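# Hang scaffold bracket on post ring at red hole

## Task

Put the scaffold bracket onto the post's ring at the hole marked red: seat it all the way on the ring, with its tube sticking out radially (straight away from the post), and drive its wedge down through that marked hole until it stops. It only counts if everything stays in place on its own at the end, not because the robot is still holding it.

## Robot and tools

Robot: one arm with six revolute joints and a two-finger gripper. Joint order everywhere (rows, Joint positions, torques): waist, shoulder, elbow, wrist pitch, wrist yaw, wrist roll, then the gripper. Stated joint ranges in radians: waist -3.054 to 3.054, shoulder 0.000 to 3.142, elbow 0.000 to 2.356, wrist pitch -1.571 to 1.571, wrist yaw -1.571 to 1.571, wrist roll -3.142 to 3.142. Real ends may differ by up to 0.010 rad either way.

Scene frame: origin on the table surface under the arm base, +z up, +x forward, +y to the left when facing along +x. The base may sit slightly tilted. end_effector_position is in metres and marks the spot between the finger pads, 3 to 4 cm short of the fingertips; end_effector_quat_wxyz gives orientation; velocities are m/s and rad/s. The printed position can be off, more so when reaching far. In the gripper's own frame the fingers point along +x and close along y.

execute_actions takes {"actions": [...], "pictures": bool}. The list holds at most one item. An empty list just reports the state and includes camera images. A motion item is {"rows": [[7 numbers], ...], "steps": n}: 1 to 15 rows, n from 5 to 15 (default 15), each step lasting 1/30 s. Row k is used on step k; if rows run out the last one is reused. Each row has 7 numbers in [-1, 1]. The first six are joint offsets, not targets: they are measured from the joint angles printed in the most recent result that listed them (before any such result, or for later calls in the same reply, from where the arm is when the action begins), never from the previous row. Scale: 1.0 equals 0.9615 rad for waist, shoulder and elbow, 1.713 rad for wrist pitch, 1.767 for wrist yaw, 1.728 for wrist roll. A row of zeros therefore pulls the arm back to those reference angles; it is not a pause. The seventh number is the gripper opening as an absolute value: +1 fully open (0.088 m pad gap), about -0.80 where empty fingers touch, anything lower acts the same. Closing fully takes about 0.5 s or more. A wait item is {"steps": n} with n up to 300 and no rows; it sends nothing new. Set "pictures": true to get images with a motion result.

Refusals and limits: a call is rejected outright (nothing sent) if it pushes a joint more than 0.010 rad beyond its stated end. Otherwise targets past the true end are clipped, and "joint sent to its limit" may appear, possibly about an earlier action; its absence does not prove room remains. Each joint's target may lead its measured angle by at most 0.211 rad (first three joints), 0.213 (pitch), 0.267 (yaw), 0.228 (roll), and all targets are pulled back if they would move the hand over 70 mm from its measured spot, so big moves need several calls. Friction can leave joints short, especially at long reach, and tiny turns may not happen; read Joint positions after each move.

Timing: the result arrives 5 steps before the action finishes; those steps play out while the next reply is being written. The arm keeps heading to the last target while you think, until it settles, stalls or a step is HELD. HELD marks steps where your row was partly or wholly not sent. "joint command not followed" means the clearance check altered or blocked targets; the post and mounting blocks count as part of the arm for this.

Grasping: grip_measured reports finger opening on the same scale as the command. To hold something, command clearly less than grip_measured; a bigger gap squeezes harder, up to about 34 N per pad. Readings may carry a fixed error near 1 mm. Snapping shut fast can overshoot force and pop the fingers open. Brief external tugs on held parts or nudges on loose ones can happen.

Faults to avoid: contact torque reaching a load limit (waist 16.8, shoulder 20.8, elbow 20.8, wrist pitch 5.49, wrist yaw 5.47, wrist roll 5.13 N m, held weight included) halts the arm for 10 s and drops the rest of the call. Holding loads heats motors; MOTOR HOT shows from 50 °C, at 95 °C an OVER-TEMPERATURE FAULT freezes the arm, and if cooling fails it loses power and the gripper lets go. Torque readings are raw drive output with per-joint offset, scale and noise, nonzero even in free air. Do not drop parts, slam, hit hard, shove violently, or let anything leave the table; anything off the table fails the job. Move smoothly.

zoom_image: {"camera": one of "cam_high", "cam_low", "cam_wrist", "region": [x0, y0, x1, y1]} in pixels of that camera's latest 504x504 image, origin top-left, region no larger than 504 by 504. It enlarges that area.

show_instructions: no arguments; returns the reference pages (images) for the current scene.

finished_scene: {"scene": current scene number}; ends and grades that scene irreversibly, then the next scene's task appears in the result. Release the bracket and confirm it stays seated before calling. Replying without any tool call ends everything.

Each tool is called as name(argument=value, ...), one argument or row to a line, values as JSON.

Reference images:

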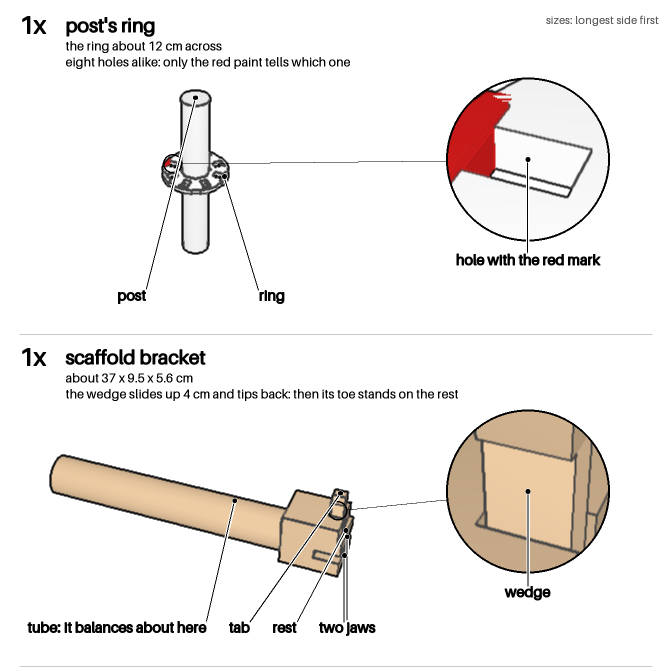

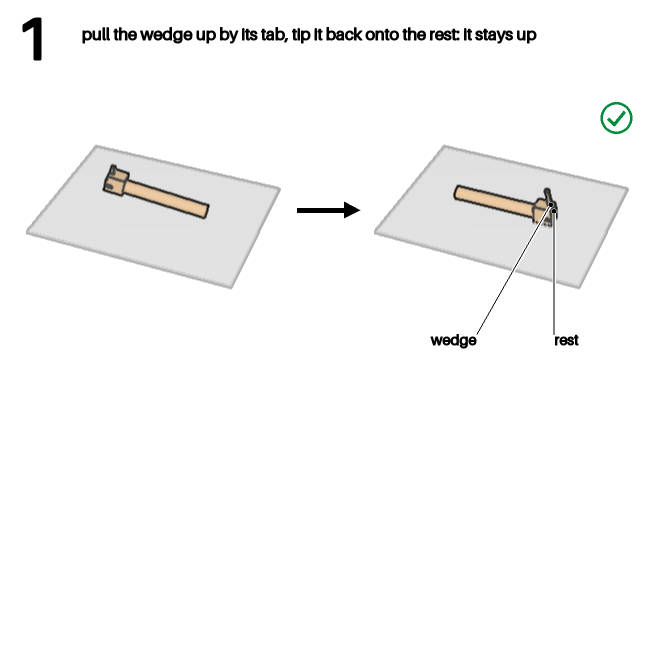

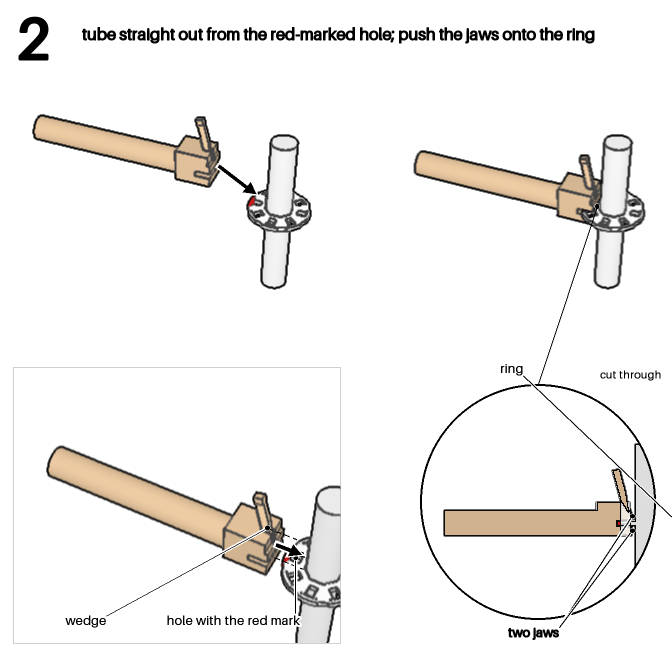

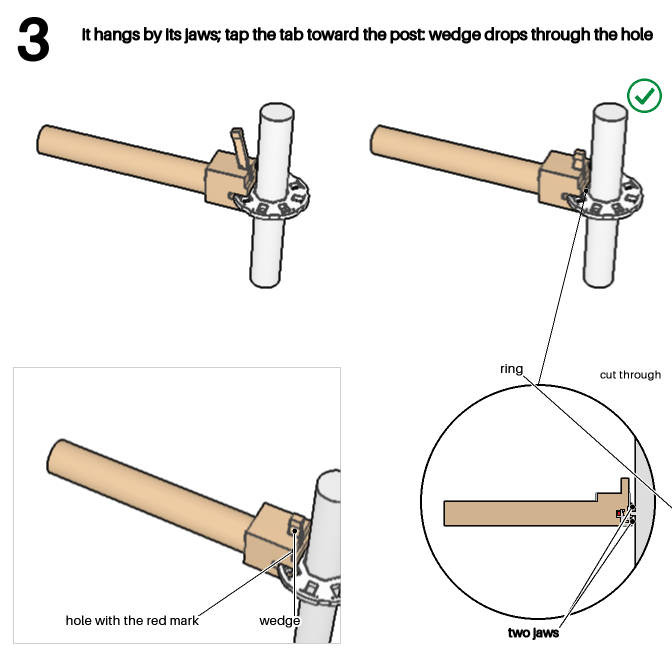

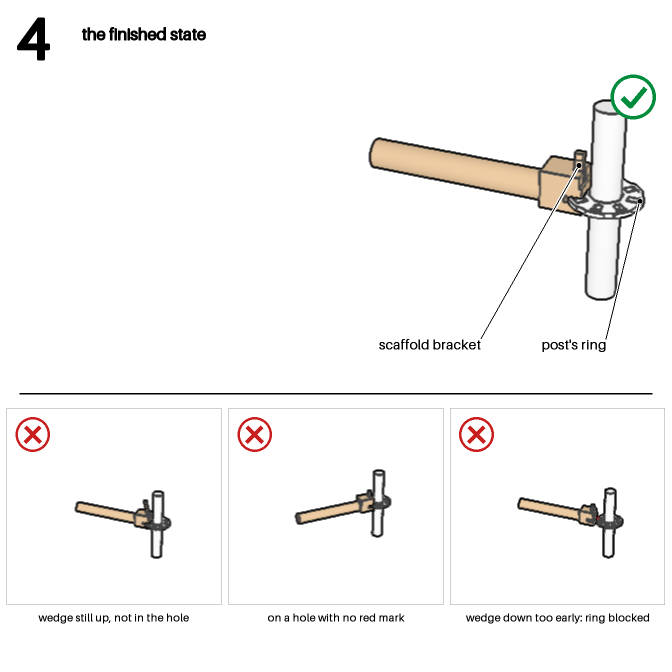

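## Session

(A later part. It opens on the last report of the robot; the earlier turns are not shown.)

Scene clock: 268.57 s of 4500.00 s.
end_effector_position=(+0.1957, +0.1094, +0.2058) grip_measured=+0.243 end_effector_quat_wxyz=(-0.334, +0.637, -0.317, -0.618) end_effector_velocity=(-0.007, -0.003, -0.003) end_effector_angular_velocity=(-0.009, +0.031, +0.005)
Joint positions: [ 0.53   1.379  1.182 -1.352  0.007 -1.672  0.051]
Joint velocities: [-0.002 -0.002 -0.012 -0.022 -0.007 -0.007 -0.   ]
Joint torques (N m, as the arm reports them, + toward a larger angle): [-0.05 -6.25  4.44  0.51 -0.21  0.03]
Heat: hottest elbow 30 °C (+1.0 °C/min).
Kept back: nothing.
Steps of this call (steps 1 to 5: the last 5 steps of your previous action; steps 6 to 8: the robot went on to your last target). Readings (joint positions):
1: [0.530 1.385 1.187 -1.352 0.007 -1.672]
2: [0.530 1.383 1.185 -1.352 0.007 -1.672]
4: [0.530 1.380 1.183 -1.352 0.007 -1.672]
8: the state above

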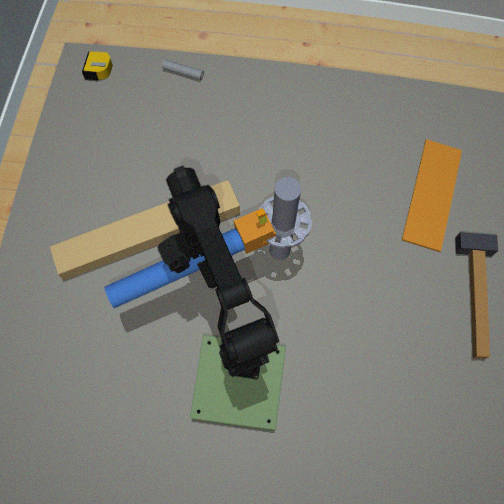

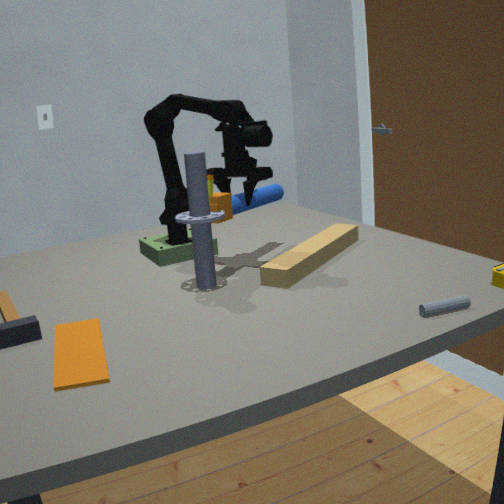

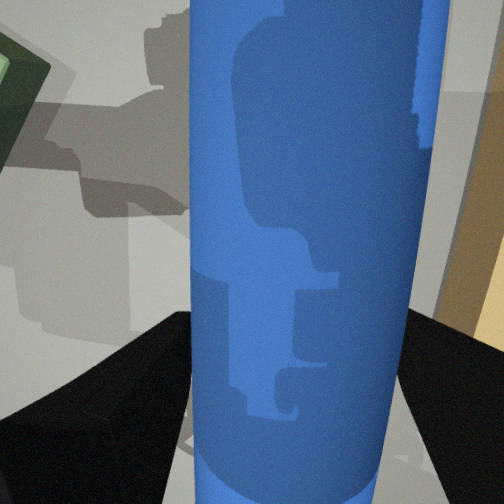

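execute_actions(
  actions=[],
)

Scene clock: 269.73 s of 4500.00 s.
end_effector_position=(+0.1956, +0.1093, +0.2057) grip_measured=+0.243 end_effector_quat_wxyz=(-0.334, +0.637, -0.317, -0.618) end_effector_velocity=(+0.002, +0.002, +0.000) end_effector_angular_velocity=(+0.010, -0.003, -0.010)
Joint positions: [ 0.53   1.379  1.181 -1.352  0.007 -1.672  0.051]
Joint velocities: [-0.002  0.002  0.002  0.007 -0.007  0.007 -0.   ]
Joint torques (N m, as the arm reports them, + toward a larger angle): [-0.04 -6.26  4.54  0.52 -0.22  0.03]
Heat: hottest elbow 30 °C (+2.0 °C/min).
Kept back: nothing.
Steps of this call (steps 1 to 15: the robot went on to your last target; steps 16 to 35: nothing new was sent). Readings (joint positions):
1: [0.530 1.379 1.182 -1.352 0.007 -1.672]
2: [0.530 1.379 1.181 -1.352 0.007 -1.672]
4: [0.530 1.379 1.181 -1.352 0.007 -1.672]
8: [0.530 1.379 1.181 -1.352 0.007 -1.672]
35: the state above
The arm was judged still, so your last target was given up. Only a new action makes it travel on or press farther. Fingers that are still opening or closing keep moving.

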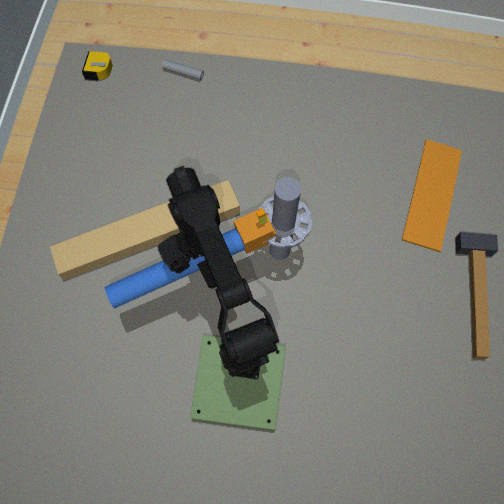

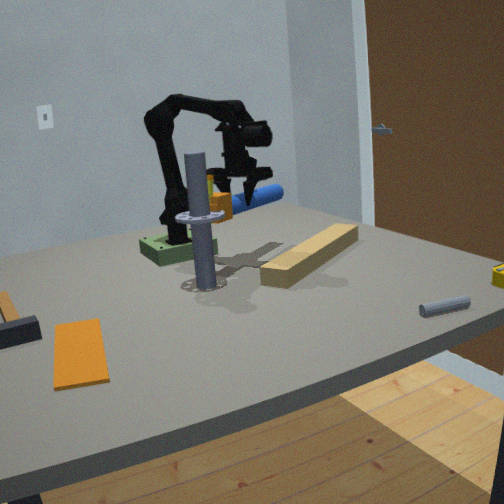

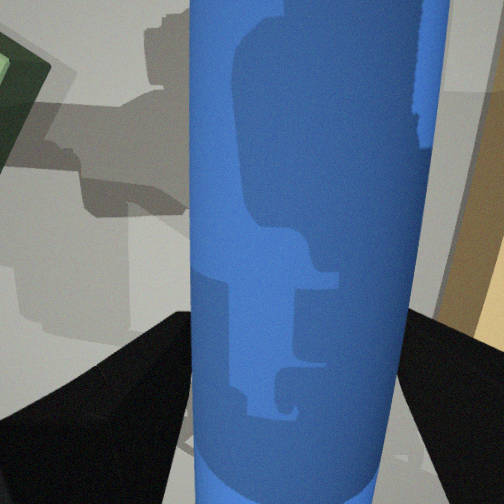

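zoom_image(
  camera="cam_high",
  region=[220, 170, 320, 270],
)

Region (220, 170, 320, 270) of cam_high's 504x504 image, scaled by 5.040, with more detail than that image has.

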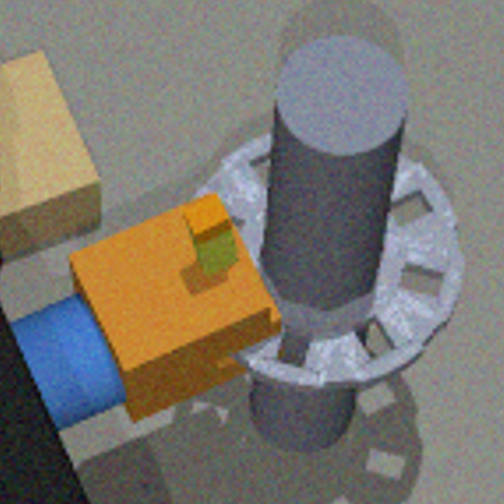

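zoom_image(
  camera="cam_low",
  region=[160, 140, 290, 250],
)

Region (160, 140, 290, 250) of cam_low's 504x504 image, scaled by 3.877, with more detail than that image has; it fills the top 426 rows of this view, and the rest is white.

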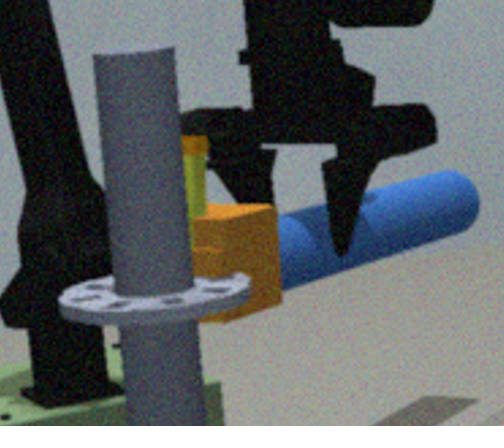

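execute_actions(
  actions=[
    {"rows": [[0,0,0,0,0,0,0.6]], "steps": 15},
  ],
)

execute_actions(
  actions=[
    {"rows": [[0,-0.03,0.2,-0.06,0,0,1],[0,-0.051,0.4,-0.115,0,0,1]], "steps": 15},
  ],
)

execute_actions(
  actions=[
    {"rows": [[-0.15,0,0,0,0,0,1],[-0.3,0,0,0,0,0,1]], "steps": 15},
  ],
)

execute_actions(
  actions=[
    {"steps": 20},
  ],
  pictures=true,
)

Scene clock: 272.23 s of 4500.00 s.
end_effector_position=(+0.1955, +0.1093, +0.2057) grip_measured=+0.562 end_effector_quat_wxyz=(-0.334, +0.637, -0.317, -0.618) end_effector_velocity=(-0.004, -0.000, -0.001) end_effector_angular_velocity=(+0.000, +0.014, +0.010)
Joint positions: [ 0.53   1.378  1.181 -1.352  0.007 -1.672  0.067]
Joint velocities: [ 0.002 -0.002 -0.007 -0.007 -0.007 -0.007  0.16 ]
Joint torques (N m, as the arm reports them, + toward a larger angle): [-0.07 -4.79  4.67  0.54 -0.14 -0.02]
Heat: hottest elbow 30 °C (+2.0 °C/min).
Steps of this call (steps 1 to 65: nothing new was sent; steps 66 to 75: the first 10 steps of this action). Readings (joint positions):
66: [0.530 1.378 1.181 -1.352 0.007 -1.672]
67: [0.530 1.378 1.181 -1.352 0.007 -1.672]
69: [0.530 1.378 1.181 -1.352 0.007 -1.672]
73: [0.530 1.378 1.181 -1.352 0.007 -1.672]
75: the state above

Scene clock: 272.73 s of 4500.00 s.
end_effector_position=(+0.2027, +0.1136, +0.3131) grip_measured=+0.996 end_effector_quat_wxyz=(-0.402, +0.677, -0.243, -0.566) end_effector_velocity=(-0.002, +0.003, +0.050) end_effector_angular_velocity=(+0.080, -0.103, +0.016)
Joint positions: [ 0.53   1.319  1.549 -1.538  0.007 -1.672  0.088]
Joint velocities: [ 0.002 -0.017  0.178 -0.066 -0.022 -0.007  0.007]
Joint torques (N m, as the arm reports them, + toward a larger angle): [-0.06 -2.75  4.2   0.85 -0.13 -0.01]
Heat: hottest elbow 30 °C (+2.0 °C/min).
Steps of this call (steps 1 to 5: the last 5 steps of your previous action; steps 6 to 15: the first 10 steps of this action, its rows measured from where the robot was after step 5). Readings (joint positions):
5: [0.530 1.378 1.181 -1.352 0.007 -1.672]
6: [0.530 1.378 1.203 -1.376 0.007 -1.672]
7: [0.530 1.380 1.245 -1.419 0.007 -1.672]
9: [0.530 1.366 1.352 -1.481 0.007 -1.672]
13: [0.530 1.327 1.525 -1.524 0.007 -1.672]
15: the state above

Scene clock: 273.23 s of 4500.00 s.
end_effector_position=(+0.2262, +0.0530, +0.3132) grip_measured=+1.000 end_effector_quat_wxyz=(-0.475, +0.636, -0.336, -0.507) end_effector_velocity=(+0.006, -0.019, +0.000) end_effector_angular_velocity=(+0.008, -0.005, -0.081)
Joint positions: [ 0.255  1.324  1.554 -1.545  0.009 -1.672  0.088]
Joint velocities: [-0.09  -0.002 -0.002  0.007 -0.007 -0.007  0.   ]
Joint torques (N m, as the arm reports them, + toward a larger angle): [-0.11 -4.12  4.51  0.99 -0.2   0.  ]
Heat: hottest elbow 30 °C (+2.0 °C/min).
Steps of this call (steps 1 to 5: the last 5 steps of your previous action; steps 6 to 15: the first 10 steps of this action, its rows measured from where the robot was after step 5). Readings (joint positions):
5: [0.530 1.324 1.554 -1.545 0.007 -1.672]
6: [0.516 1.324 1.554 -1.545 0.001 -1.671]
7: [0.472 1.324 1.554 -1.545 -0.000 -1.671]
9: [0.361 1.324 1.554 -1.545 0.006 -1.671]
13: [0.265 1.324 1.554 -1.545 0.009 -1.672]
15: the state above

Scene clock: 273.90 s of 4500.00 s.
end_effector_position=(+0.2266, +0.0507, +0.3133) grip_measured=+1.000 end_effector_quat_wxyz=(-0.478, +0.634, -0.338, -0.505) end_effector_velocity=(-0.002, +0.000, -0.001) end_effector_angular_velocity=(+0.003, +0.008, +0.007)
Joint positions: [ 0.245  1.324  1.554 -1.545  0.009 -1.672  0.088]
Joint velocities: [-0.002 -0.002 -0.002 -0.007 -0.007 -0.007  0.   ]
Joint torques (N m, as the arm reports them, + toward a larger angle): [-0.34 -4.15  4.48  0.99 -0.22  0.01]
Heat: hottest elbow 30 °C (+2.0 °C/min).
Kept back: nothing.
Steps of this call (steps 1 to 5: the last 5 steps of your previous action; steps 6 to 15: the robot went on to your last target; steps 16 to 20: nothing new was sent). Readings (joint positions):
1: [0.252 1.324 1.554 -1.545 0.009 -1.672]
2: [0.250 1.324 1.554 -1.545 0.009 -1.672]
4: [0.248 1.324 1.554 -1.545 0.009 -1.672]
8: [0.246 1.324 1.554 -1.545 0.009 -1.672]
20: the state above
The arm was judged still, so your last target was given up. Only a new action makes it travel on or press farther. Fingers that are still opening or closing keep moving.

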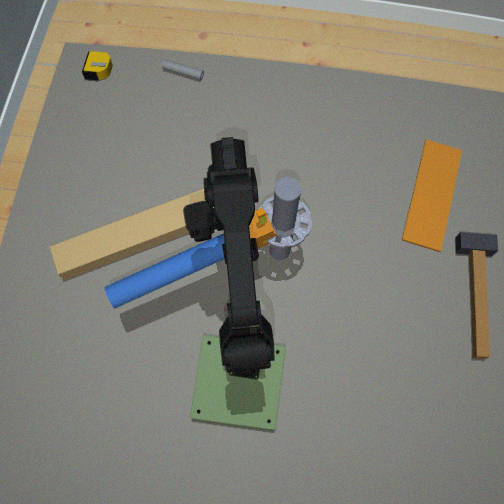

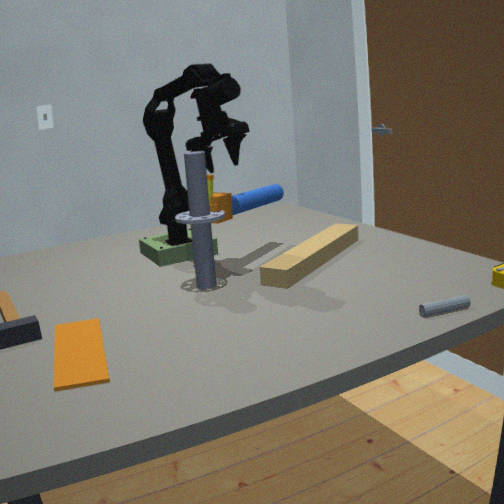

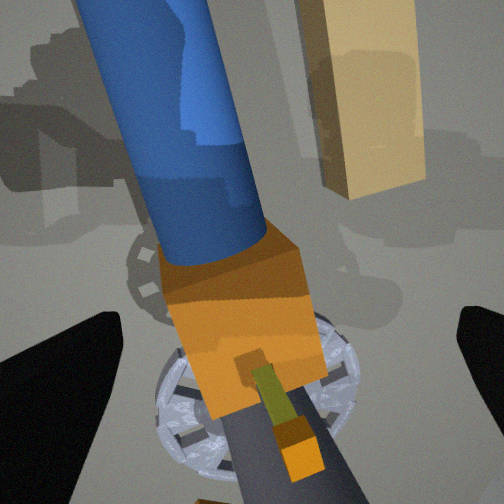

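execute_actions(
  actions=[
    {"rows": [[0.15,0,0,0.05,0,0,1],[0.3,0.01,-0.05,0.11,0,0,1]], "steps": 15},
  ],
)

execute_actions(
  actions=[
    {"steps": 10},
  ],
)

Scene clock: 276.20 s of 4500.00 s.
end_effector_position=(+0.2335, +0.1282, +0.3132) grip_measured=+1.000 end_effector_quat_wxyz=(-0.438, +0.694, -0.206, -0.533) end_effector_velocity=(+0.004, +0.031, +0.008) end_effector_angular_velocity=(+0.060, -0.075, +0.096)
Joint positions: [ 0.521  1.331  1.517 -1.367  0.007 -1.672  0.088]
Joint velocities: [ 0.081 -0.002 -0.002  0.095 -0.022 -0.007  0.   ]
Joint torques (N m, as the arm reports them, + toward a larger angle): [ 0.15 -4.25  3.87  1.36 -0.04  0.  ]
Heat: hottest elbow 30 °C (+2.0 °C/min).
Steps of this call (steps 1 to 59: nothing new was sent; steps 60 to 69: the first 10 steps of this action). Readings (joint positions):
60: [0.260 1.324 1.554 -1.535 0.015 -1.672]
61: [0.303 1.324 1.548 -1.493 0.016 -1.672]
63: [0.413 1.327 1.537 -1.413 0.011 -1.672]
67: [0.512 1.331 1.517 -1.376 0.007 -1.672]
69: the state above

Scene clock: 276.53 s of 4500.00 s.
end_effector_position=(+0.2337, +0.1310, +0.3136) grip_measured=+1.000 end_effector_quat_wxyz=(-0.438, +0.696, -0.201, -0.533) end_effector_velocity=(+0.001, -0.000, -0.001) end_effector_angular_velocity=(-0.002, -0.004, -0.007)
Joint positions: [ 0.53   1.331  1.516 -1.359  0.007 -1.672  0.088]
Joint velocities: [ 0.002 -0.002 -0.007  0.007  0.007  0.007  0.   ]
Joint torques (N m, as the arm reports them, + toward a larger angle): [ 0.19 -4.22  3.9   1.4  -0.04  0.02]
Heat: hottest elbow 30 °C (+2.0 °C/min).
Kept back: nothing.
Steps of this call (steps 1 to 5: the last 5 steps of your previous action; steps 6 to 10: the robot went on to your last target). Readings (joint positions):
1: [0.524 1.331 1.517 -1.365 0.007 -1.672]
2: [0.525 1.331 1.517 -1.363 0.007 -1.672]
4: [0.528 1.331 1.516 -1.361 0.007 -1.672]
8: [0.530 1.331 1.516 -1.359 0.007 -1.672]
10: the state above

execute_actions(
  actions=[
    {"rows": [[0,0.02,-0.17,0.004,0,0,1],[0,0.05,-0.347,0.004,0,0,1]], "steps": 15},
  ],
)

execute_actions(
  actions=[
    {"steps": 12},
  ],
)

execute_actions(
  actions=[
    {"rows": [[0,0,0,0,0,0,0.3],[0,0,0,0,0,0,0.1],[0,0,0,0,0,0,-0.1],[0,0,0,0,0,0,-0.3],[0,0,0,0,0,0,-0.6]], "steps": 15},
  ],
)

Scene clock: 277.07 s of 4500.00 s.
end_effector_position=(+0.1981, +0.1108, +0.2075) grip_measured=+1.000 end_effector_quat_wxyz=(-0.335, +0.637, -0.316, -0.618) end_effector_velocity=(-0.015, -0.012, -0.018) end_effector_angular_velocity=(-0.044, +0.062, -0.000)
Joint positions: [ 0.53   1.387  1.195 -1.354  0.007 -1.672  0.088]
Joint velocities: [-0.007 -0.012 -0.081 -0.007  0.007 -0.007  0.   ]
Joint torques (N m, as the arm reports them, + toward a larger angle): [-0.08 -5.91  4.59  0.66 -0.14 -0.01]
Heat: hottest elbow 30 °C (+2.0 °C/min).
Steps of this call (steps 1 to 6: the robot went on to your last target; steps 7 to 16: the first 10 steps of this action). Readings (joint positions):
7: [0.530 1.331 1.496 -1.346 0.007 -1.672]
8: [0.530 1.329 1.460 -1.341 0.007 -1.672]
10: [0.530 1.339 1.366 -1.349 0.007 -1.672]
14: [0.530 1.385 1.213 -1.354 0.007 -1.672]
16: the state above

Scene clock: 277.47 s of 4500.00 s.
end_effector_position=(+0.1974, +0.1104, +0.2074) grip_measured=+1.000 end_effector_quat_wxyz=(-0.335, +0.638, -0.316, -0.618) end_effector_velocity=(-0.003, -0.001, -0.000) end_effector_angular_velocity=(+0.003, +0.010, +0.005)
Joint positions: [ 0.53   1.384  1.192 -1.354  0.007 -1.672  0.088]
Joint velocities: [-0.002 -0.007 -0.007 -0.007 -0.007 -0.007  0.   ]
Joint torques (N m, as the arm reports them, + toward a larger angle): [-0.09 -5.34  3.86  0.67 -0.12 -0.03]
Heat: hottest elbow 30 °C (+1.0 °C/min).
Kept back: nothing.
Steps of this call (steps 1 to 5: the last 5 steps of your previous action; steps 6 to 12: the robot went on to your last target). Readings (joint positions):
1: [0.530 1.386 1.194 -1.354 0.007 -1.672]
2: [0.530 1.385 1.194 -1.354 0.007 -1.672]
4: [0.530 1.384 1.194 -1.354 0.007 -1.672]
8: [0.530 1.384 1.193 -1.354 0.007 -1.672]
12: the state above

Scene clock: 277.80 s of 4500.00 s.
end_effector_position=(+0.1966, +0.1100, +0.2074) grip_measured=+0.245 end_effector_quat_wxyz=(-0.334, +0.637, -0.318, -0.618) end_effector_velocity=(-0.005, -0.002, -0.000) end_effector_angular_velocity=(-0.004, +0.023, -0.010)
Joint positions: [ 0.531  1.384  1.192 -1.358  0.007 -1.67   0.051]
Joint velocities: [-0.002 -0.002 -0.002 -0.022 -0.007  0.007 -0.   ]
Joint torques (N m, as the arm reports them, + toward a larger angle): [-0.07 -4.81  4.66  0.82 -0.14 -0.05]
Heat: hottest elbow 30 °C (+1.0 °C/min).
Steps of this call (steps 1 to 10: the first 10 steps of this action). Readings (joint positions):
1: [0.530 1.384 1.192 -1.354 0.007 -1.672]
2: [0.530 1.384 1.192 -1.354 0.007 -1.672]
4: [0.530 1.384 1.192 -1.354 0.007 -1.672]
8: [0.531 1.384 1.192 -1.358 0.007 -1.670]
10: the state above

execute_actions(
  actions=[
    {"rows": [[0,-0.004,-0.003,0,0,0,-0.6],[0,-0.008,-0.006,0,0,0,-0.6],[0,-0.013,-0.009,0,0,0,-0.6],[0,-0.017,-0.012,0,0,0,-0.6],[0,-0.021,-0.015,0,0,0,-0.6],[0,-0.025,-0.018,0,0,0,-0.6],[0,-0.029,-0.021,0,0,0,-0.6],[0,-0.034,-0.024,0,0,0,-0.6],[0,-0.038,-0.027,0,0,0,-0.6],[0,-0.042,-0.03,0,0,0,-0.6]], "steps": 15},
  ],
)

execute_actions(
  actions=[
    {"steps": 15},
  ],
  pictures=true,
)

zoom_image(
  camera="cam_low",
  region=[160, 140, 290, 250],
)

zoom_image(
  camera="cam_high",
  region=[220, 170, 320, 270],
)

Scene clock: 285.97 s of 4500.00 s.
end_effector_position=(+0.1948, +0.1089, +0.2082) grip_measured=+0.244 end_effector_quat_wxyz=(-0.335, +0.640, -0.312, -0.617) end_effector_velocity=(-0.015, -0.010, +0.007) end_effector_angular_velocity=(+0.021, -0.058, +0.063)
Joint positions: [ 0.53   1.367  1.181 -1.353  0.007 -1.677  0.051]
Joint velocities: [-0.002 -0.12  -0.066  0.007  0.007 -0.066  0.   ]
Joint torques (N m, as the arm reports them, + toward a larger angle): [-0.08 -6.17  3.53  0.15 -0.14  0.26]
Heat: hottest elbow 30 °C (+1.0 °C/min).
Steps of this call (steps 1 to 5: the last 5 steps of your previous action; steps 6 to 15: the robot went on to your last target; steps 16 to 235: nothing new was sent; steps 236 to 245: the first 10 steps of this action). Readings (joint positions):
236: [0.530 1.384 1.191 -1.358 0.007 -1.668]
237: [0.530 1.384 1.191 -1.358 0.007 -1.668]
239: [0.530 1.383 1.191 -1.358 0.007 -1.668]
243: [0.530 1.374 1.185 -1.355 0.007 -1.673]
245: the state above

Scene clock: 286.47 s of 4500.00 s.
end_effector_position=(+0.1936, +0.1084, +0.2087) grip_measured=+0.244 end_effector_quat_wxyz=(-0.335, +0.642, -0.309, -0.617) end_effector_velocity=(+0.002, -0.003, +0.001) end_effector_angular_velocity=(-0.013, -0.021, -0.011)
Joint positions: [ 0.531  1.357  1.175 -1.352  0.008 -1.681  0.051]
Joint velocities: [-0.002 -0.007 -0.002  0.007  0.022  0.007  0.   ]
Joint torques (N m, as the arm reports them, + toward a larger angle): [-0.12 -6.18  3.45  0.07 -0.16  0.33]
Heat: hottest elbow 30 °C (+1.0 °C/min).
Kept back: nothing.
Steps of this call (steps 1 to 5: the last 5 steps of your previous action; steps 6 to 15: the robot went on to your last target). Readings (joint positions):
1: [0.530 1.363 1.179 -1.353 0.007 -1.678]
2: [0.530 1.361 1.178 -1.352 0.007 -1.680]
4: [0.530 1.359 1.177 -1.352 0.007 -1.681]
8: [0.531 1.357 1.176 -1.352 0.007 -1.681]
15: the state above
The arm was judged still, so your last target was given up. Only a new action makes it travel on or press farther. Fingers that are still opening or closing keep moving.

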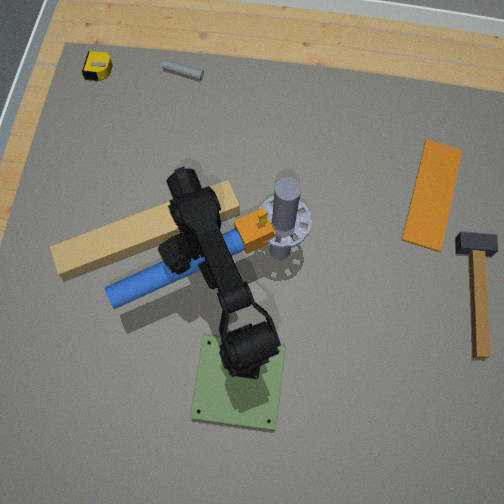

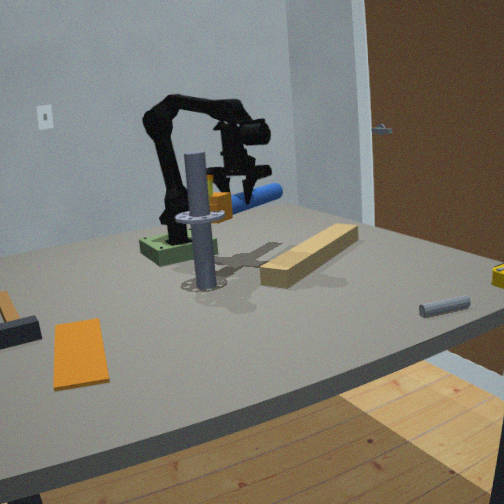

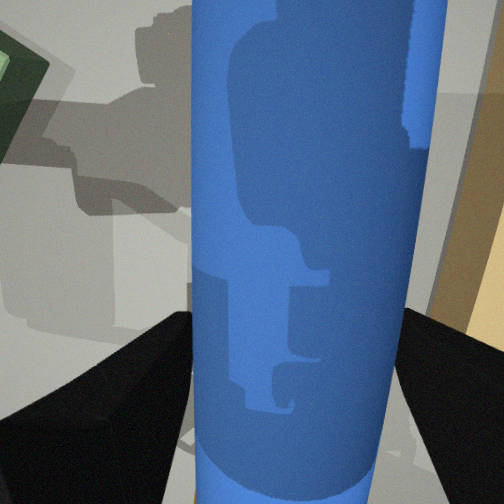

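Region (160, 140, 290, 250) of cam_low's 504x504 image, scaled by 3.877, with more detail than that image has; it fills the top 426 rows of this view, and the rest is white.

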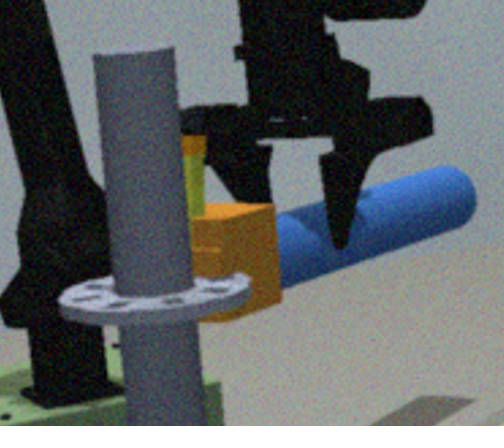

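Region (220, 170, 320, 270) of cam_high's 504x504 image, scaled by 5.040, with more detail than that image has.

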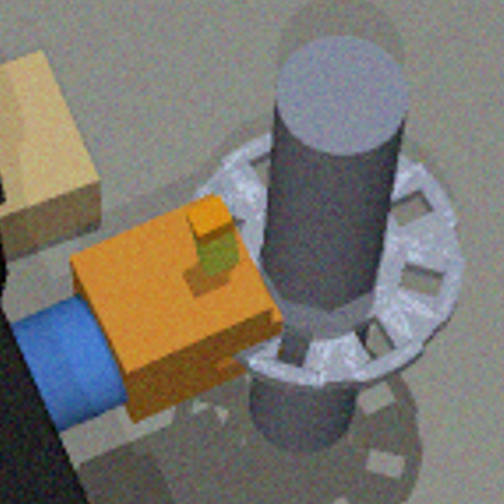

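execute_actions(
  actions=[
    {"rows": [[0,-0.005,-0.004,0,0,-0.005,-0.6],[0,-0.01,-0.008,0,0,-0.011,-0.6],[0,-0.015,-0.013,0,0,-0.016,-0.6],[-0.001,-0.02,-0.017,0,0,-0.022,-0.6],[-0.002,-0.025,-0.021,0,0,-0.027,-0.6],[-0.002,-0.03,-0.025,0,0,-0.033,-0.6],[-0.003,-0.035,-0.029,0,0,-0.038,-0.6],[-0.003,-0.04,-0.034,0,0,-0.044,-0.6],[-0.004,-0.045,-0.038,0,0,-0.05,-0.6],[-0.004,-0.05,-0.042,0,0,-0.055,-0.6]], "steps": 15},
  ],
)

execute_actions(
  actions=[
    {"steps": 15},
  ],
  pictures=true,
)

zoom_image(
  camera="cam_low",
  region=[160, 140, 290, 250],
)

zoom_image(
  camera="cam_high",
  region=[220, 170, 320, 270],
)

Scene clock: 287.43 s of 4500.00 s.
end_effector_position=(+0.1873, +0.1043, +0.2081) grip_measured=+0.244 end_effector_quat_wxyz=(-0.315, +0.651, -0.292, -0.626) end_effector_velocity=(-0.033, -0.018, -0.002) end_effector_angular_velocity=(+0.004, +0.014, +0.245)
Joint positions: [ 0.53   1.331  1.154 -1.36   0.009 -1.741  0.051]
Joint velocities: [-0.012 -0.139 -0.11  -0.037 -0.022 -0.256  0.   ]
Joint torques (N m, as the arm reports them, + toward a larger angle): [-0.18 -5.63  3.86  1.12 -0.18 -0.34]
Heat: hottest elbow 30 °C (+1.0 °C/min).
Steps of this call (steps 1 to 19: nothing new was sent; steps 20 to 29: the first 10 steps of this action). Readings (joint positions):
20: [0.531 1.356 1.175 -1.352 0.008 -1.681]
21: [0.531 1.356 1.175 -1.352 0.008 -1.683]
23: [0.532 1.353 1.172 -1.353 0.008 -1.693]
27: [0.531 1.340 1.160 -1.358 0.009 -1.723]
29: the state above

Scene clock: 287.93 s of 4500.00 s.
end_effector_position=(+0.1847, +0.1026, +0.2081) grip_measured=+0.243 end_effector_quat_wxyz=(-0.308, +0.655, -0.284, -0.629) end_effector_velocity=(-0.002, -0.001, +0.001) end_effector_angular_velocity=(+0.005, +0.006, +0.005)
Joint positions: [ 0.529  1.318  1.144 -1.361  0.009 -1.765  0.051]
Joint velocities: [-0.002 -0.007 -0.002 -0.007 -0.007 -0.007 -0.   ]
Joint torques (N m, as the arm reports them, + toward a larger angle): [-0.23 -5.32  3.83  1.23 -0.16 -0.34]
Heat: hottest elbow 30 °C (+1.0 °C/min).
Kept back: nothing.
Steps of this call (steps 1 to 5: the last 5 steps of your previous action; steps 6 to 15: the robot went on to your last target). Readings (joint positions):
1: [0.530 1.327 1.151 -1.360 0.009 -1.749]
2: [0.530 1.324 1.148 -1.360 0.009 -1.754]
4: [0.529 1.321 1.146 -1.361 0.009 -1.759]
8: [0.529 1.319 1.145 -1.361 0.009 -1.763]
15: the state above

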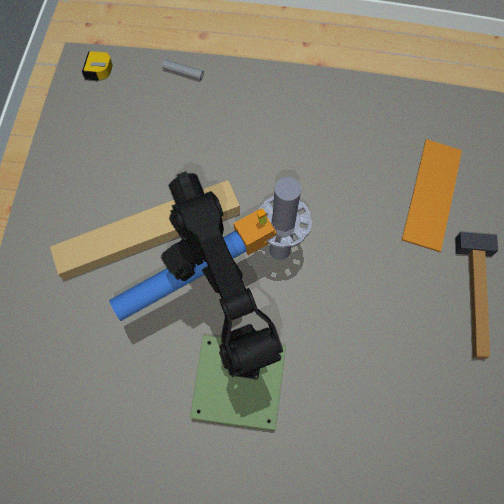

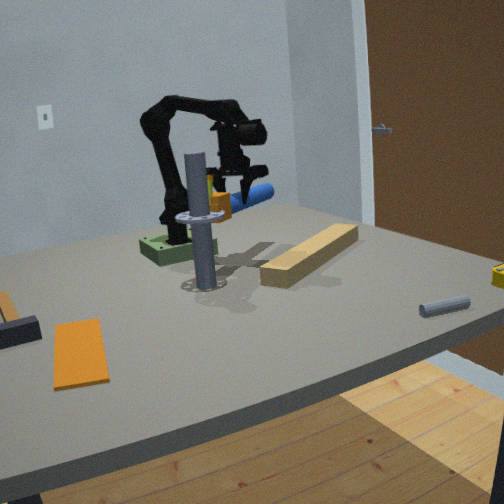

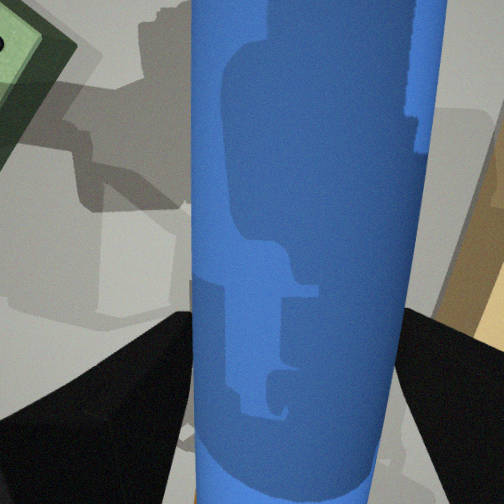

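Region (160, 140, 290, 250) of cam_low's 504x504 image, scaled by 3.877, with more detail than that image has; it fills the top 426 rows of this view, and the rest is white.

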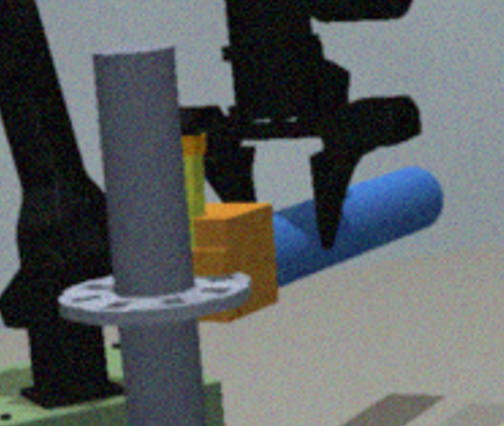

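Region (220, 170, 320, 270) of cam_high's 504x504 image, scaled by 5.040, with more detail than that image has.

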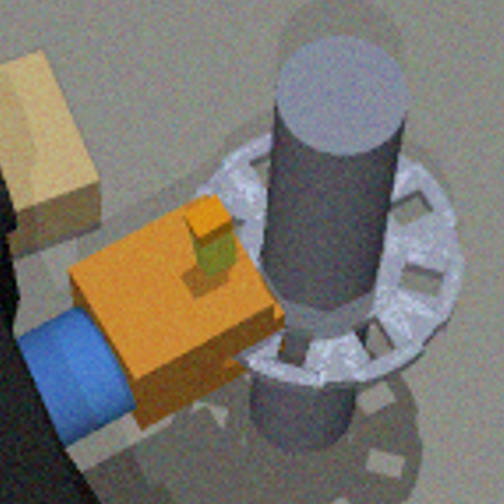

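execute_actions(
  actions=[
    {"rows": [[0,0.01,0.007,0,0,0.008,-0.6],[0,0.02,0.014,0,0,0.016,-0.6],[0,0.03,0.021,0,0,0.024,-0.6],[0,0.04,0.028,0.002,0,0.032,-0.6],[0,0.05,0.035,0.003,0,0.04,-0.6],[0,0.06,0.042,0.004,0,0.048,-0.6],[0,0.064,0.046,0.005,0,0.054,-0.6]], "steps": 15},
  ],
)

execute_actions(
  actions=[
    {"rows": [[0,0,0,0,0,0,-0.6],[0,0,0,0,0,0,0.2],[0,0,0,0,0,0,0.6]], "steps": 15},
  ],
)

Scene clock: 289.03 s of 4500.00 s.
end_effector_position=(+0.1929, +0.1077, +0.2070) grip_measured=+0.243 end_effector_quat_wxyz=(-0.330, +0.640, -0.312, -0.620) end_effector_velocity=(+0.008, +0.008, +0.001) end_effector_angular_velocity=(+0.015, +0.027, -0.111)
Joint positions: [ 0.53   1.364  1.175 -1.358  0.008 -1.686  0.051]
Joint velocities: [-0.002  0.056  0.046 -0.007 -0.022  0.11  -0.   ]
Joint torques (N m, as the arm reports them, + toward a larger angle): [-0.22 -3.71  5.36  0.79 -0.1   0.09]
Heat: hottest elbow 30 °C (+1.0 °C/min).
Steps of this call (steps 1 to 15: the robot went on to your last target; steps 16 to 23: nothing new was sent; steps 24 to 33: the first 10 steps of this action). Readings (joint positions):
24: [0.529 1.317 1.143 -1.361 0.009 -1.767]
25: [0.529 1.318 1.143 -1.361 0.009 -1.766]
27: [0.530 1.327 1.149 -1.360 0.009 -1.749]
31: [0.530 1.358 1.170 -1.358 0.009 -1.697]
33: the state above

Scene clock: 289.53 s of 4500.00 s.
end_effector_position=(+0.1939, +0.1083, +0.2070) grip_measured=+0.444 end_effector_quat_wxyz=(-0.333, +0.638, -0.315, -0.619) end_effector_velocity=(-0.002, -0.000, -0.001) end_effector_angular_velocity=(+0.000, +0.014, +0.005)
Joint positions: [ 0.53   1.369  1.179 -1.357  0.008 -1.677  0.061]
Joint velocities: [-0.002  0.002 -0.002 -0.007 -0.007 -0.007  0.17 ]
Joint torques (N m, as the arm reports them, + toward a larger angle): [-0.04 -4.72  4.69  0.55 -0.13 -0.02]
Heat: hottest elbow 30 °C (+1.0 °C/min).
Steps of this call (steps 1 to 5: the last 5 steps of your previous action; steps 6 to 15: the first 10 steps of this action, its rows measured from where the robot was after step 5). Readings (joint positions):
5: [0.530 1.369 1.179 -1.357 0.008 -1.677]
6: [0.530 1.369 1.179 -1.357 0.008 -1.677]
7: [0.530 1.369 1.179 -1.357 0.008 -1.677]
9: [0.530 1.369 1.179 -1.357 0.008 -1.677]
13: [0.530 1.369 1.179 -1.357 0.008 -1.677]
15: the state above

execute_actions(
  actions=[
    {"rows": [[0,-0.02,0.2,-0.06,0,0,1],[0,-0.04,0.406,-0.113,0,0,1]], "steps": 15},
  ],
)

execute_actions(
  actions=[
    {"rows": [[0,0,0.02,0,0.45,0.068,-1]], "steps": 15},
  ],
)

execute_actions(
  actions=[
    {"steps": 30},
  ],
  pictures=true,
)

Scene clock: 290.13 s of 4500.00 s.
end_effector_position=(+0.2030, +0.1136, +0.3133) grip_measured=+0.996 end_effector_quat_wxyz=(-0.400, +0.679, -0.242, -0.567) end_effector_velocity=(-0.007, -0.004, +0.054) end_effector_angular_velocity=(+0.055, -0.095, +0.021)
Joint positions: [ 0.53   1.321  1.551 -1.539  0.008 -1.677  0.088]
Joint velocities: [-0.002 -0.022  0.198 -0.11  -0.007 -0.022  0.007]
Joint torques (N m, as the arm reports them, + toward a larger angle): [-0.05 -2.78  4.29  0.84 -0.13  0.01]
Heat: hottest elbow 30 °C (+1.0 °C/min).
Steps of this call (steps 1 to 5: the last 5 steps of your previous action; steps 6 to 8: the robot went on to your last target; steps 9 to 18: the first 10 steps of this action). Readings (joint positions):
9: [0.530 1.369 1.202 -1.381 0.008 -1.677]
10: [0.530 1.373 1.244 -1.424 0.008 -1.677]
12: [0.530 1.362 1.350 -1.484 0.008 -1.677]
16: [0.530 1.329 1.526 -1.526 0.008 -1.677]
18: the state above

Scene clock: 290.63 s of 4500.00 s.
end_effector_position=(+0.2413, +0.0285, +0.3493) grip_measured=-0.157 end_effector_quat_wxyz=(-0.325, +0.802, -0.399, -0.303) end_effector_velocity=(+0.044, -0.151, +0.119) end_effector_angular_velocity=(-1.023, -0.620, -0.401)
Joint positions: [ 0.532  1.325  1.568 -1.547  0.68  -1.566  0.031]
Joint velocities: [-0.027 -0.002  0.017 -0.007  1.253  0.037 -0.175]
Joint torques (N m, as the arm reports them, + toward a larger angle): [-0.06 -4.08  5.03  1.01  0.43  0.05]
Heat: hottest elbow 30 °C (+1.0 °C/min).
Steps of this call (steps 1 to 5: the last 5 steps of your previous action; steps 6 to 15: the first 10 steps of this action, its rows measured from where the robot was after step 5). Readings (joint positions):
5: [0.530 1.325 1.557 -1.546 0.008 -1.677]
6: [0.534 1.325 1.559 -1.546 0.056 -1.652]
7: [0.534 1.325 1.561 -1.547 0.134 -1.626]
9: [0.533 1.325 1.565 -1.547 0.277 -1.594]
13: [0.533 1.325 1.568 -1.547 0.562 -1.570]
15: the state above

Scene clock: 291.63 s of 4500.00 s.
end_effector_position=(+0.2450, +0.0151, +0.3614) grip_measured=-0.785 end_effector_quat_wxyz=(-0.304, +0.818, -0.418, -0.253) end_effector_velocity=(-0.004, -0.002, +0.001) end_effector_angular_velocity=(+0.004, +0.005, +0.004)
Joint positions: [ 0.531  1.325  1.57  -1.547  0.8   -1.561  0.001]
Joint velocities: [-0.002 -0.012 -0.002 -0.007 -0.007 -0.007 -0.   ]
Joint torques (N m, as the arm reports them, + toward a larger angle): [-0.12 -4.1   5.03  0.99  0.57  0.06]
Heat: hottest elbow 30 °C (+1.0 °C/min).
Kept back: nothing.
Steps of this call (steps 1 to 5: the last 5 steps of your previous action; steps 6 to 30: the robot went on to your last target). Readings (joint positions):
1: [0.531 1.325 1.569 -1.547 0.714 -1.565]
2: [0.531 1.325 1.570 -1.547 0.738 -1.564]
4: [0.531 1.325 1.570 -1.547 0.768 -1.563]
8: [0.531 1.325 1.570 -1.547 0.792 -1.562]
30: the state above
The arm was judged still, so your last target was given up. Only a new action makes it travel on or press farther. Fingers that are still opening or closing keep moving.

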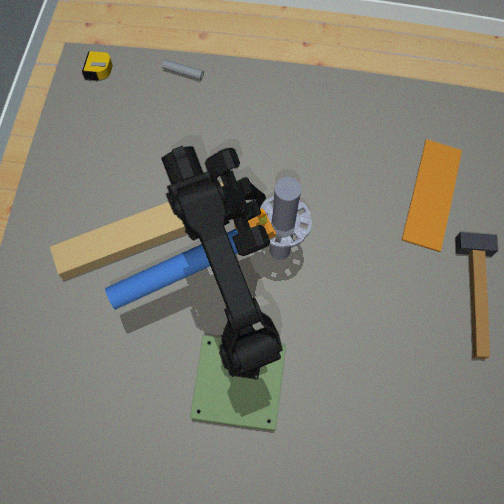

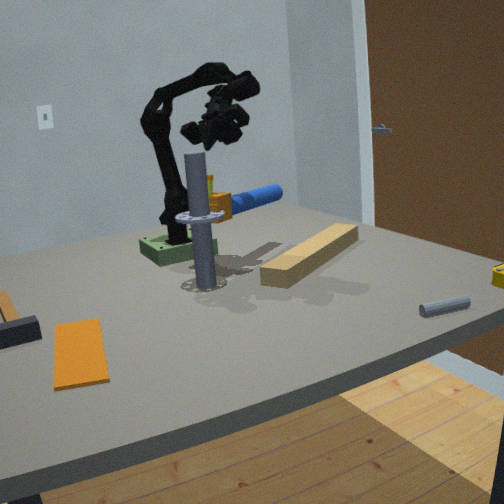

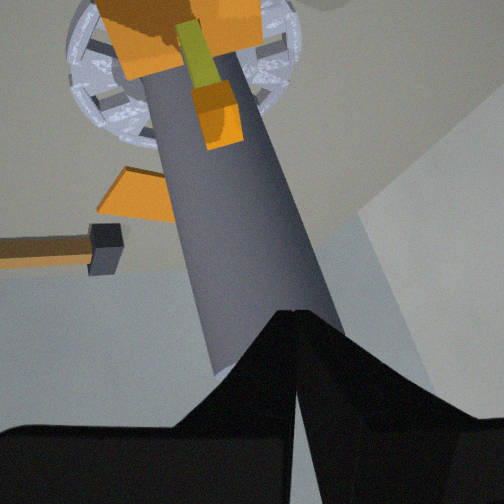

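execute_actions(
  actions=[
    {"rows": [[0,0.04,-0.06,-0.003,0,0,-1],[0,0.085,-0.137,-0.006,0,0,-1]], "steps": 15},
  ],
)

execute_actions(
  actions=[
    {"steps": 15},
  ],
  pictures=true,
)

zoom_image(
  camera="cam_low",
  region=[160, 110, 290, 230],
)

Scene clock: 292.17 s of 4500.00 s.
end_effector_position=(+0.2497, +0.0175, +0.3109) grip_measured=-0.785 end_effector_quat_wxyz=(-0.218, +0.805, -0.458, -0.306) end_effector_velocity=(-0.005, -0.002, -0.002) end_effector_angular_velocity=(-0.010, +0.031, +0.003)
Joint positions: [ 0.531  1.41   1.444 -1.553  0.801 -1.561  0.001]
Joint velocities: [-0.002 -0.002 -0.007 -0.022 -0.007 -0.007 -0.   ]
Joint torques (N m, as the arm reports them, + toward a larger angle): [-0.04 -5.36  4.2   0.38  0.4  -0.01]
Heat: hottest elbow 30 °C (+1.0 °C/min).
Steps of this call (steps 1 to 6: nothing new was sent; steps 7 to 16: the first 10 steps of this action). Readings (joint positions):
7: [0.531 1.328 1.565 -1.547 0.800 -1.561]
8: [0.531 1.334 1.549 -1.547 0.803 -1.561]
10: [0.531 1.355 1.504 -1.553 0.803 -1.562]
14: [0.531 1.408 1.449 -1.553 0.801 -1.561]
16: the state above

Scene clock: 292.67 s of 4500.00 s.
end_effector_position=(+0.2494, +0.0173, +0.3113) grip_measured=-0.785 end_effector_quat_wxyz=(-0.219, +0.806, -0.458, -0.306) end_effector_velocity=(-0.004, -0.001, -0.001) end_effector_angular_velocity=(-0.007, +0.027, +0.008)
Joint positions: [ 0.531  1.408  1.444 -1.554  0.801 -1.561  0.001]
Joint velocities: [ 0.002 -0.002 -0.002 -0.022 -0.007 -0.007 -0.   ]
Joint torques (N m, as the arm reports them, + toward a larger angle): [-0.01 -5.02  3.99  0.41  0.41 -0.03]
Heat: hottest elbow 30 °C (+1.0 °C/min).
Kept back: nothing.
Steps of this call (steps 1 to 5: the last 5 steps of your previous action; steps 6 to 15: the robot went on to your last target). Readings (joint positions):
1: [0.531 1.409 1.444 -1.554 0.801 -1.561]
2: [0.531 1.408 1.444 -1.554 0.801 -1.561]
4: [0.531 1.408 1.444 -1.554 0.801 -1.561]
8: [0.531 1.408 1.444 -1.554 0.801 -1.561]
15: the state above
The arm was judged still, so your last target was given up. Only a new action makes it travel on or press farther. Fingers that are still opening or closing keep moving.

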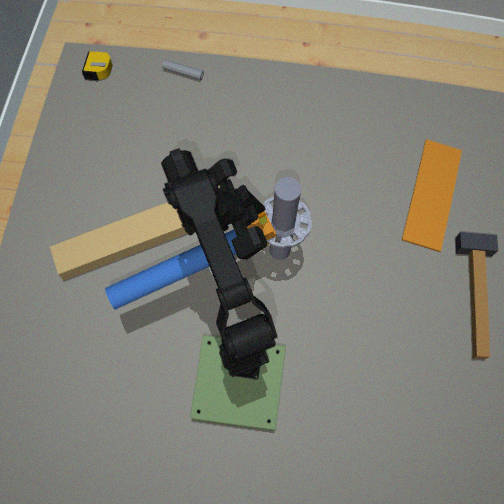

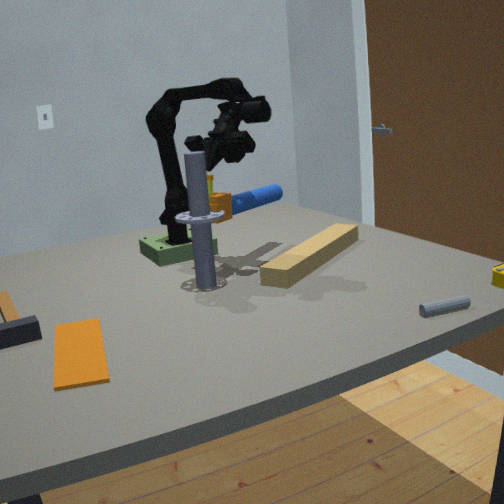

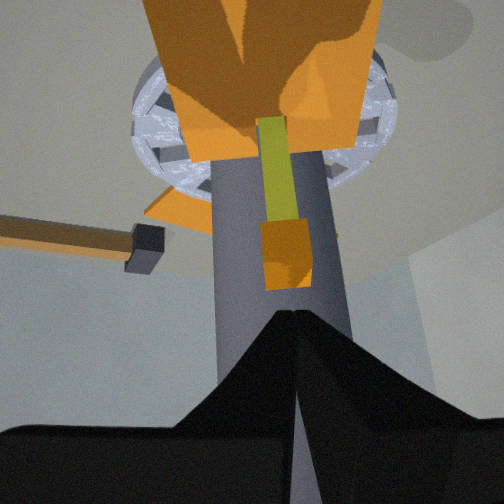

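Region (160, 110, 290, 230) of cam_low's 504x504 image, scaled by 3.877, with more detail than that image has; it fills the top 465 rows of this view, and the rest is white.

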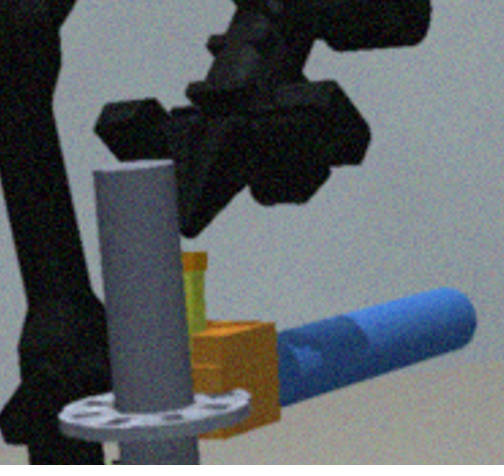

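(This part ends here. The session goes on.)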